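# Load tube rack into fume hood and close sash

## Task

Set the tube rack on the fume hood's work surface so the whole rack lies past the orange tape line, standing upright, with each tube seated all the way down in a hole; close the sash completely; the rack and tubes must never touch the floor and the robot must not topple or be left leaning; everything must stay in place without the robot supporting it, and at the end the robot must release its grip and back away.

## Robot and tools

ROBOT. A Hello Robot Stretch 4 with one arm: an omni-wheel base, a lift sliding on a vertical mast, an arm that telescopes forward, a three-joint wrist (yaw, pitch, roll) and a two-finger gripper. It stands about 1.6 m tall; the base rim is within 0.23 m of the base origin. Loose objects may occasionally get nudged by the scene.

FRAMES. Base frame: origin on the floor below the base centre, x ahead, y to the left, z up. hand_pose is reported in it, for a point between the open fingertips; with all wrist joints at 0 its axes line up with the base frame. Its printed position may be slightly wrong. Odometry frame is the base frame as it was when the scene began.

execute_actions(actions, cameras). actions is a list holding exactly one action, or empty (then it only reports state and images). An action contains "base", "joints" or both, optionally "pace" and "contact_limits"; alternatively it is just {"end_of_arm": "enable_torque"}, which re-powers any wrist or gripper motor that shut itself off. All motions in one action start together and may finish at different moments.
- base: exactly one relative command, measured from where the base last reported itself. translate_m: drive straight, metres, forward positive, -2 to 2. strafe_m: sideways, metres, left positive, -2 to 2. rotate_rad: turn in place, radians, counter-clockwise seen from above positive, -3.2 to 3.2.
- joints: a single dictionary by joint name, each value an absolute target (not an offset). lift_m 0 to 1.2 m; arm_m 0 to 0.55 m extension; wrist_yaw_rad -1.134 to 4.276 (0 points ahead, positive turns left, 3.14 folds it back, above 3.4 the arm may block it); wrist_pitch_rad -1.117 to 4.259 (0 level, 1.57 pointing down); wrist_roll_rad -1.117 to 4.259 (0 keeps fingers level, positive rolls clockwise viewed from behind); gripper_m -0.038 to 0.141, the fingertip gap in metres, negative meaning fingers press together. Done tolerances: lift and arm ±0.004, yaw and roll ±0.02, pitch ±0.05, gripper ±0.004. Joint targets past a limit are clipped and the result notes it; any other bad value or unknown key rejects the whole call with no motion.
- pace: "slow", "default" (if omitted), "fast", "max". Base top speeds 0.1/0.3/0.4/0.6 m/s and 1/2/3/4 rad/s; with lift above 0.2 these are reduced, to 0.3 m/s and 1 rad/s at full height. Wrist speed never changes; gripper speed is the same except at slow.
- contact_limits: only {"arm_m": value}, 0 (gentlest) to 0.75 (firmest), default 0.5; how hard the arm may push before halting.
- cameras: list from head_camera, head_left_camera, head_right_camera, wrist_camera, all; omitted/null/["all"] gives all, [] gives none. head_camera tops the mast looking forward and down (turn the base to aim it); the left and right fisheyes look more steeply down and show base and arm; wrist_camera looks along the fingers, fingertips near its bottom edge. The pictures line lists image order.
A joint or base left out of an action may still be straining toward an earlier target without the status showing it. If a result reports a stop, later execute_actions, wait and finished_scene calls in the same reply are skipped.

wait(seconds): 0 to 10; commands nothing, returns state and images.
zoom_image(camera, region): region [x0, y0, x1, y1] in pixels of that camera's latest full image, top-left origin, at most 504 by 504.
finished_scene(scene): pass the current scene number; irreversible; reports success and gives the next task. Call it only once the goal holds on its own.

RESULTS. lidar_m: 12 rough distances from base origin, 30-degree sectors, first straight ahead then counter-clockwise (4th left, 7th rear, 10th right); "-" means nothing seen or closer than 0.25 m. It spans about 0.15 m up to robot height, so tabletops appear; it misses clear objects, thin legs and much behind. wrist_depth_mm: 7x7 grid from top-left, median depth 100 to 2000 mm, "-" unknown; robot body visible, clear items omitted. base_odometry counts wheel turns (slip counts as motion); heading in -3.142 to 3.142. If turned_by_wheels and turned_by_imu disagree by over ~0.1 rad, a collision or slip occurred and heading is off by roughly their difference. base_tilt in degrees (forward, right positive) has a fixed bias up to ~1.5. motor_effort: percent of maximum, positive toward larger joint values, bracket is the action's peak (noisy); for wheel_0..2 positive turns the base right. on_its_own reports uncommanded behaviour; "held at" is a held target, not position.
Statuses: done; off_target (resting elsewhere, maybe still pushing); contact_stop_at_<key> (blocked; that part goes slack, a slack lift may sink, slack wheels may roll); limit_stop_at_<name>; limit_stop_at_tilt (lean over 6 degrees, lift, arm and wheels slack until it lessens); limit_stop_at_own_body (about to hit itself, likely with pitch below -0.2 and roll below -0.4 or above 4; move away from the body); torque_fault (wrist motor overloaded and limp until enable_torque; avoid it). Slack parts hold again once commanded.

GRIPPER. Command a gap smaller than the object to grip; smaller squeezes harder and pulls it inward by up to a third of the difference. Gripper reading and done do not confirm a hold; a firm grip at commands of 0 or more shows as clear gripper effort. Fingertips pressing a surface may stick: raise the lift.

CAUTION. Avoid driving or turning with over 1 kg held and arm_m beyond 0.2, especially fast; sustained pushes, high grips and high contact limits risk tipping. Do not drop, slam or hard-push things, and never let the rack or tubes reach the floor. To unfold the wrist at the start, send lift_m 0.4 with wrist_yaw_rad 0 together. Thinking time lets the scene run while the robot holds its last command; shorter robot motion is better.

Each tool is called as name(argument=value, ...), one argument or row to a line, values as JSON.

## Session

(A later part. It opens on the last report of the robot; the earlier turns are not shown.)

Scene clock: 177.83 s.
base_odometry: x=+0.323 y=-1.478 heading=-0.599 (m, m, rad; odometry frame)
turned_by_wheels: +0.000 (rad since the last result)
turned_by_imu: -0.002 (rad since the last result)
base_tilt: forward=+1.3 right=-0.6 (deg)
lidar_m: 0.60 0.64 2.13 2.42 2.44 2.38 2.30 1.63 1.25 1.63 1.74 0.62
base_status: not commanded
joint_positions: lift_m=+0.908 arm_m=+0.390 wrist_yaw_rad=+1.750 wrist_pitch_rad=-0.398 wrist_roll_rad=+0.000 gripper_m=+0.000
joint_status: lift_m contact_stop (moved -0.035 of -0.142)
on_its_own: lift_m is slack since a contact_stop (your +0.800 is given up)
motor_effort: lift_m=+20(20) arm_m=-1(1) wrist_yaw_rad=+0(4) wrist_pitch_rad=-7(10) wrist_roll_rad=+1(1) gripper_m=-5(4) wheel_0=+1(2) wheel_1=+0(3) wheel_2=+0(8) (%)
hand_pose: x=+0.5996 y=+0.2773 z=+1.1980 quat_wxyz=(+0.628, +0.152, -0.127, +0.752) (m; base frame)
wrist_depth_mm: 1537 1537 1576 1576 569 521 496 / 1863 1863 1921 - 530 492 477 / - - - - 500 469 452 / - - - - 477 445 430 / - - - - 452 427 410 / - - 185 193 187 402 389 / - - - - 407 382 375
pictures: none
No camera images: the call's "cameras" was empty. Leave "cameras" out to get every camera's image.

execute_actions(
  actions=[
    {"joints":{"lift_m":0.8},"pace":"fast"},
  ],
  cameras=["head_camera"],
)

Scene clock: 179.83 s.
base_odometry: x=+0.323 y=-1.478 heading=-0.598 (m, m, rad; odometry frame)
turned_by_wheels: +0.000 (rad since the last result)
turned_by_imu: +0.000 (rad since the last result)
base_tilt: forward=+1.3 right=-0.7 (deg)
lidar_m: 0.59 0.64 2.12 2.41 2.43 2.40 2.31 1.62 1.26 1.64 1.73 0.62
base_status: not commanded
joint_positions: lift_m=+0.877 arm_m=+0.390 wrist_yaw_rad=+1.750 wrist_pitch_rad=-0.398 wrist_roll_rad=+0.000 gripper_m=+0.000
joint_status: lift_m contact_stop (moved -0.031 of -0.108)
on_its_own: lift_m is slack since a contact_stop (your +0.800 is given up)
motor_effort: lift_m=+20(21) arm_m=-1(1) wrist_yaw_rad=+1(2) wrist_pitch_rad=-7(11) wrist_roll_rad=+0(0) gripper_m=-3(5) wheel_0=+1(1) wheel_1=+0(1) wheel_2=+1(2) (%)
hand_pose: x=+0.5996 y=+0.2773 z=+1.1668 quat_wxyz=(+0.628, +0.152, -0.127, +0.752) (m; base frame)
wrist_depth_mm: 1576 1661 1661 1661 559 521 496 / 1921 1983 - - 530 496 473 / - - - - 500 466 445 / - - - - 473 449 427 / - - - - 449 421 404 / - - 186 193 187 402 389 / - - - - 407 382 373
pictures: head_camera
Images, in order (width x height): head_camera 420x560.

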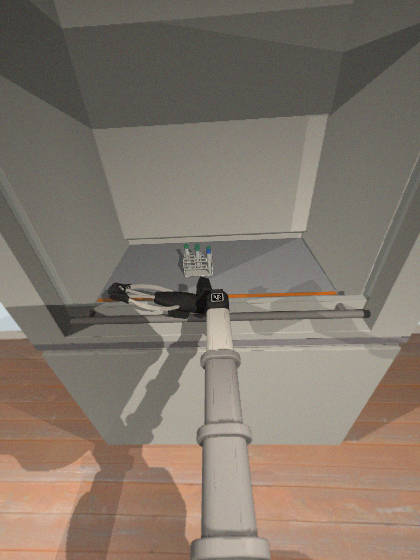

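execute_actions(
  actions=[
    {"joints":{"lift_m":0.8},"pace":"slow"},
  ],
  cameras=[],
)

Scene clock: 181.50 s.
base_odometry: x=+0.323 y=-1.478 heading=-0.598 (m, m, rad; odometry frame)
turned_by_wheels: +0.000 (rad since the last result)
turned_by_imu: +0.000 (rad since the last result)
base_tilt: forward=+1.2 right=-0.6 (deg)
lidar_m: 0.57 0.64 2.15 2.40 2.45 2.39 2.30 1.62 1.26 1.64 1.73 0.62
base_status: not commanded
joint_positions: lift_m=+0.861 arm_m=+0.390 wrist_yaw_rad=+1.750 wrist_pitch_rad=-0.398 wrist_roll_rad=+0.000 gripper_m=+0.000
joint_status: lift_m contact_stop (moved -0.015 of -0.077)
on_its_own: lift_m is slack since a contact_stop (your +0.800 is given up)
motor_effort: lift_m=+20(18) arm_m=-1(0) wrist_yaw_rad=+1(0) wrist_pitch_rad=-9(7) wrist_roll_rad=-2(0) gripper_m=-3(4) wheel_0=+1(1) wheel_1=+1(1) wheel_2=+1(1) (%)
hand_pose: x=+0.5997 y=+0.2773 z=+1.1515 quat_wxyz=(+0.628, +0.152, -0.127, +0.752) (m; base frame)
wrist_depth_mm: 1661 1661 1661 1618 559 517 496 / 1863 - - - 530 488 473 / - - - - 496 469 449 / - - - - 473 442 424 / - - - - 452 424 410 / - - 186 193 187 402 389 / - - - - 410 382 370
pictures: none
No camera images: the call's "cameras" was empty. Leave "cameras" out to get every camera's image.

execute_actions(
  actions=[
    {"joints":{"lift_m":0.8}},
  ],
  cameras=[],
)

Scene clock: 184.13 s.
base_odometry: x=+0.323 y=-1.478 heading=-0.598 (m, m, rad; odometry frame)
turned_by_wheels: +0.000 (rad since the last result)
turned_by_imu: +0.000 (rad since the last result)
base_tilt: forward=+1.3 right=-0.7 (deg)
lidar_m: 0.60 0.64 2.13 2.41 2.45 2.40 2.31 1.65 1.26 1.63 1.74 0.61
base_status: not commanded
joint_positions: lift_m=+0.851 arm_m=+0.390 wrist_yaw_rad=+1.750 wrist_pitch_rad=-0.398 wrist_roll_rad=+0.000 gripper_m=+0.000
joint_status: lift_m contact_stop (moved -0.010 of -0.061)
on_its_own: lift_m is slack since a contact_stop (your +0.800 is given up)
motor_effort: lift_m=+20(20) arm_m=-1(1) wrist_yaw_rad=+2(0) wrist_pitch_rad=-9(9) wrist_roll_rad=+1(1) gripper_m=-4(4) wheel_0=+1(1) wheel_1=+1(1) wheel_2=+1(1) (%)
hand_pose: x=+0.5997 y=+0.2773 z=+1.1413 quat_wxyz=(+0.628, +0.152, -0.127, +0.752) (m; base frame)
wrist_depth_mm: 1708 1661 1661 1661 559 521 500 / 1921 - - - 530 492 469 / - - - - 504 466 445 / - - - - 473 442 427 / - - - - 452 421 404 / - - 186 193 188 404 387 / - - - - 407 384 373
pictures: none
No camera images: the call's "cameras" was empty. Leave "cameras" out to get every camera's image.

execute_actions(
  actions=[
    {"joints":{"lift_m":0.78},"pace":"fast"},
  ],
  cameras=[],
)

Scene clock: 185.83 s.
base_odometry: x=+0.323 y=-1.478 heading=-0.599 (m, m, rad; odometry frame)
turned_by_wheels: +0.000 (rad since the last result)
turned_by_imu: +0.000 (rad since the last result)
base_tilt: forward=+1.3 right=-0.6 (deg)
lidar_m: 0.57 0.63 2.12 2.43 2.43 2.38 2.29 1.67 1.27 1.64 1.74 0.64
base_status: not commanded
joint_positions: lift_m=+0.840 arm_m=+0.390 wrist_yaw_rad=+1.750 wrist_pitch_rad=-0.397 wrist_roll_rad=+0.000 gripper_m=+0.000
joint_status: lift_m contact_stop (moved -0.011 of -0.071)
on_its_own: lift_m is slack since a contact_stop (your +0.780 is given up)
motor_effort: lift_m=+17(17) arm_m=-1(1) wrist_yaw_rad=+1(1) wrist_pitch_rad=-10(10) wrist_roll_rad=+1(2) gripper_m=-4(3) wheel_0=+1(1) wheel_1=-1(1) wheel_2=+1(1) (%)
hand_pose: x=+0.5997 y=+0.2773 z=+1.1301 quat_wxyz=(+0.628, +0.152, -0.127, +0.752) (m; base frame)
wrist_depth_mm: 1661 1661 1708 1661 559 521 500 / - - - - 530 492 473 / - - - - 500 466 449 / - - - - 473 442 427 / - - - - 452 418 404 / - - 186 193 188 399 389 / - - - - 404 384 373
pictures: none
No camera images: the call's "cameras" was empty. Leave "cameras" out to get every camera's image.

execute_actions(
  actions=[
    {"joints":{"lift_m":0.78},"pace":"fast"},
  ],
  cameras=[],
)

Scene clock: 188.07 s.
base_odometry: x=+0.323 y=-1.478 heading=-0.598 (m, m, rad; odometry frame)
turned_by_wheels: +0.000 (rad since the last result)
turned_by_imu: +0.000 (rad since the last result)
base_tilt: forward=+1.2 right=-0.7 (deg)
lidar_m: 0.58 0.59 2.11 2.40 2.45 2.36 2.31 1.66 1.25 1.62 1.73 0.63
base_status: not commanded
joint_positions: lift_m=+0.840 arm_m=+0.390 wrist_yaw_rad=+1.750 wrist_pitch_rad=-0.397 wrist_roll_rad=+0.000 gripper_m=+0.000
joint_status: lift_m contact_stop (moved +0.000 of -0.060)
on_its_own: lift_m is slack since a contact_stop (your +0.780 is given up)
motor_effort: lift_m=+16(18) arm_m=-1(1) wrist_yaw_rad=+0(0) wrist_pitch_rad=-9(10) wrist_roll_rad=+0(0) gripper_m=-4(4) wheel_0=+1(1) wheel_1=+0(1) wheel_2=+1(1) (%)
hand_pose: x=+0.5996 y=+0.2773 z=+1.1300 quat_wxyz=(+0.628, +0.152, -0.127, +0.752) (m; base frame)
wrist_depth_mm: 1618 1661 1661 1661 559 517 496 / - - - - 530 492 473 / - - - - 500 466 449 / - - - - 473 445 424 / - - - - 449 424 404 / - - 186 193 187 402 387 / - - - - 404 384 375
pictures: none
No camera images: the call's "cameras" was empty. Leave "cameras" out to get every camera's image.

Bottomed out.

execute_actions(
  actions=[
    {"joints":{"lift_m":0.87},"pace":"fast"},
  ],
  cameras=[],
)

execute_actions(
  actions=[
    {"base":{"translate_m":-0.3},"joints":{"arm_m":0,"wrist_yaw_rad":0,"wrist_pitch_rad":0},"pace":"fast"},
  ],
  cameras=["wrist_camera","head_camera"],
)

zoom_image(
  camera="head_camera",
  region=[100,180,330,320],
)

Scene clock: 191.70 s.
base_odometry: x=+0.323 y=-1.478 heading=-0.598 (m, m, rad; odometry frame)
turned_by_wheels: +0.000 (rad since the last result)
turned_by_imu: +0.000 (rad since the last result)
base_tilt: forward=+1.3 right=-0.6 (deg)
lidar_m: 0.59 0.63 2.15 2.42 2.43 2.38 2.31 1.65 1.28 1.63 1.72 0.63
base_status: not commanded
joint_positions: lift_m=+0.870 arm_m=+0.390 wrist_yaw_rad=+1.750 wrist_pitch_rad=-0.398 wrist_roll_rad=+0.000 gripper_m=+0.000
joint_status: all done
motor_effort: lift_m=+25(26) arm_m=-1(1) wrist_yaw_rad=+1(0) wrist_pitch_rad=-9(11) wrist_roll_rad=+1(1) gripper_m=-3(4) wheel_0=+1(1) wheel_1=+0(0) wheel_2=+1(1) (%)
hand_pose: x=+0.5996 y=+0.2773 z=+1.1596 quat_wxyz=(+0.628, +0.152, -0.127, +0.752) (m; base frame)
wrist_depth_mm: 1576 1576 1708 1661 559 521 496 / 1921 1983 - - 521 492 469 / - - - - 496 466 445 / - - - - 473 442 430 / - - - - 452 424 404 / - - 185 193 188 404 389 / - - - - 404 379 370
pictures: none
No camera images: the call's "cameras" was empty. Leave "cameras" out to get every camera's image.

Scene clock: 193.87 s.
base_odometry: x=+0.075 y=-1.309 heading=-0.599 (m, m, rad; odometry frame)
turned_by_wheels: +0.000 (rad since the last result)
turned_by_imu: +0.000 (rad since the last result)
base_tilt: forward=+1.2 right=-0.7 (deg)
lidar_m: 0.88 0.96 2.56 2.36 2.41 2.09 2.01 1.62 1.22 1.18 1.70 0.94
base_status: done
joint_positions: lift_m=+0.870 arm_m=+0.001 wrist_yaw_rad=+0.000 wrist_pitch_rad=+0.002 wrist_roll_rad=+0.000 gripper_m=+0.000
joint_status: all done
motor_effort: lift_m=+24(25) arm_m=-5(5) wrist_yaw_rad=+2(8) wrist_pitch_rad=-9(5) wrist_roll_rad=+0(1) gripper_m=-6(4) wheel_0=-2(7) wheel_1=-1(7) wheel_2=+1(13) (%)
hand_pose: x=+0.4602 y=-0.0875 z=+1.0473 quat_wxyz=(+1.000, +0.000, +0.001, +0.000) (m; base frame)
wrist_depth_mm: 866 1308 1308 1281 1281 750 661 / 866 1281 1308 1281 1308 750 661 / 842 1255 1281 1308 1336 768 661 / 854 1308 1308 1308 1281 768 668 / 732 707 699 699 699 676 676 / 691 691 185 193 189 683 699 / 676 683 683 - 676 683 676
pictures: head_camera, wrist_camera
Images, in order (width x height): head_camera 420x560, wrist_camera 616x392.

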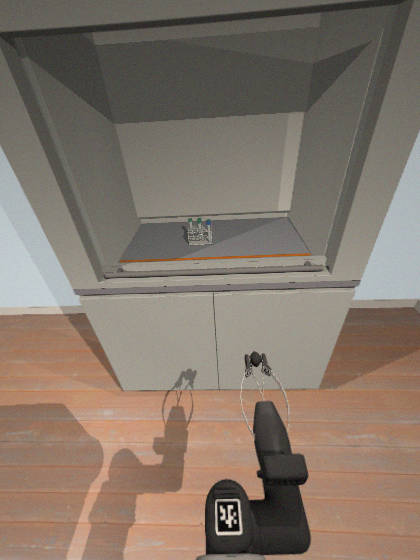

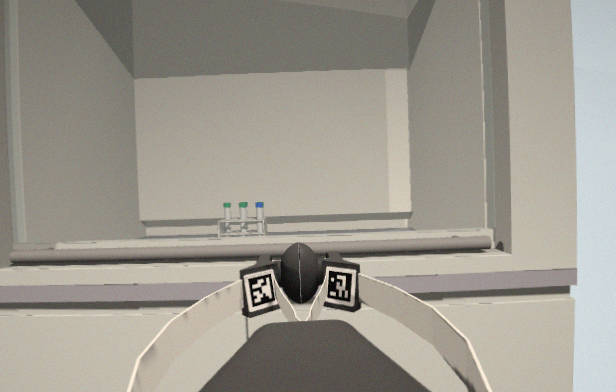

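Region (100, 180, 330, 320) of head_camera's 420x560 image, scaled by 2.191, with more detail than that image has; it fills the top 307 rows of this view, and the rest is white.

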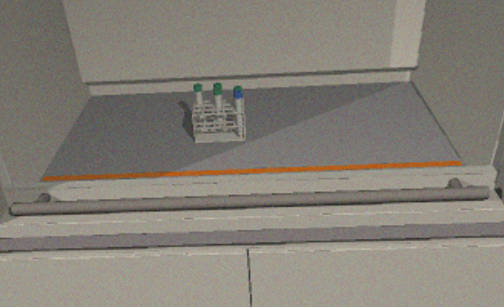

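finished_scene(
  scene=1,
)

The scene is finished: the task was done.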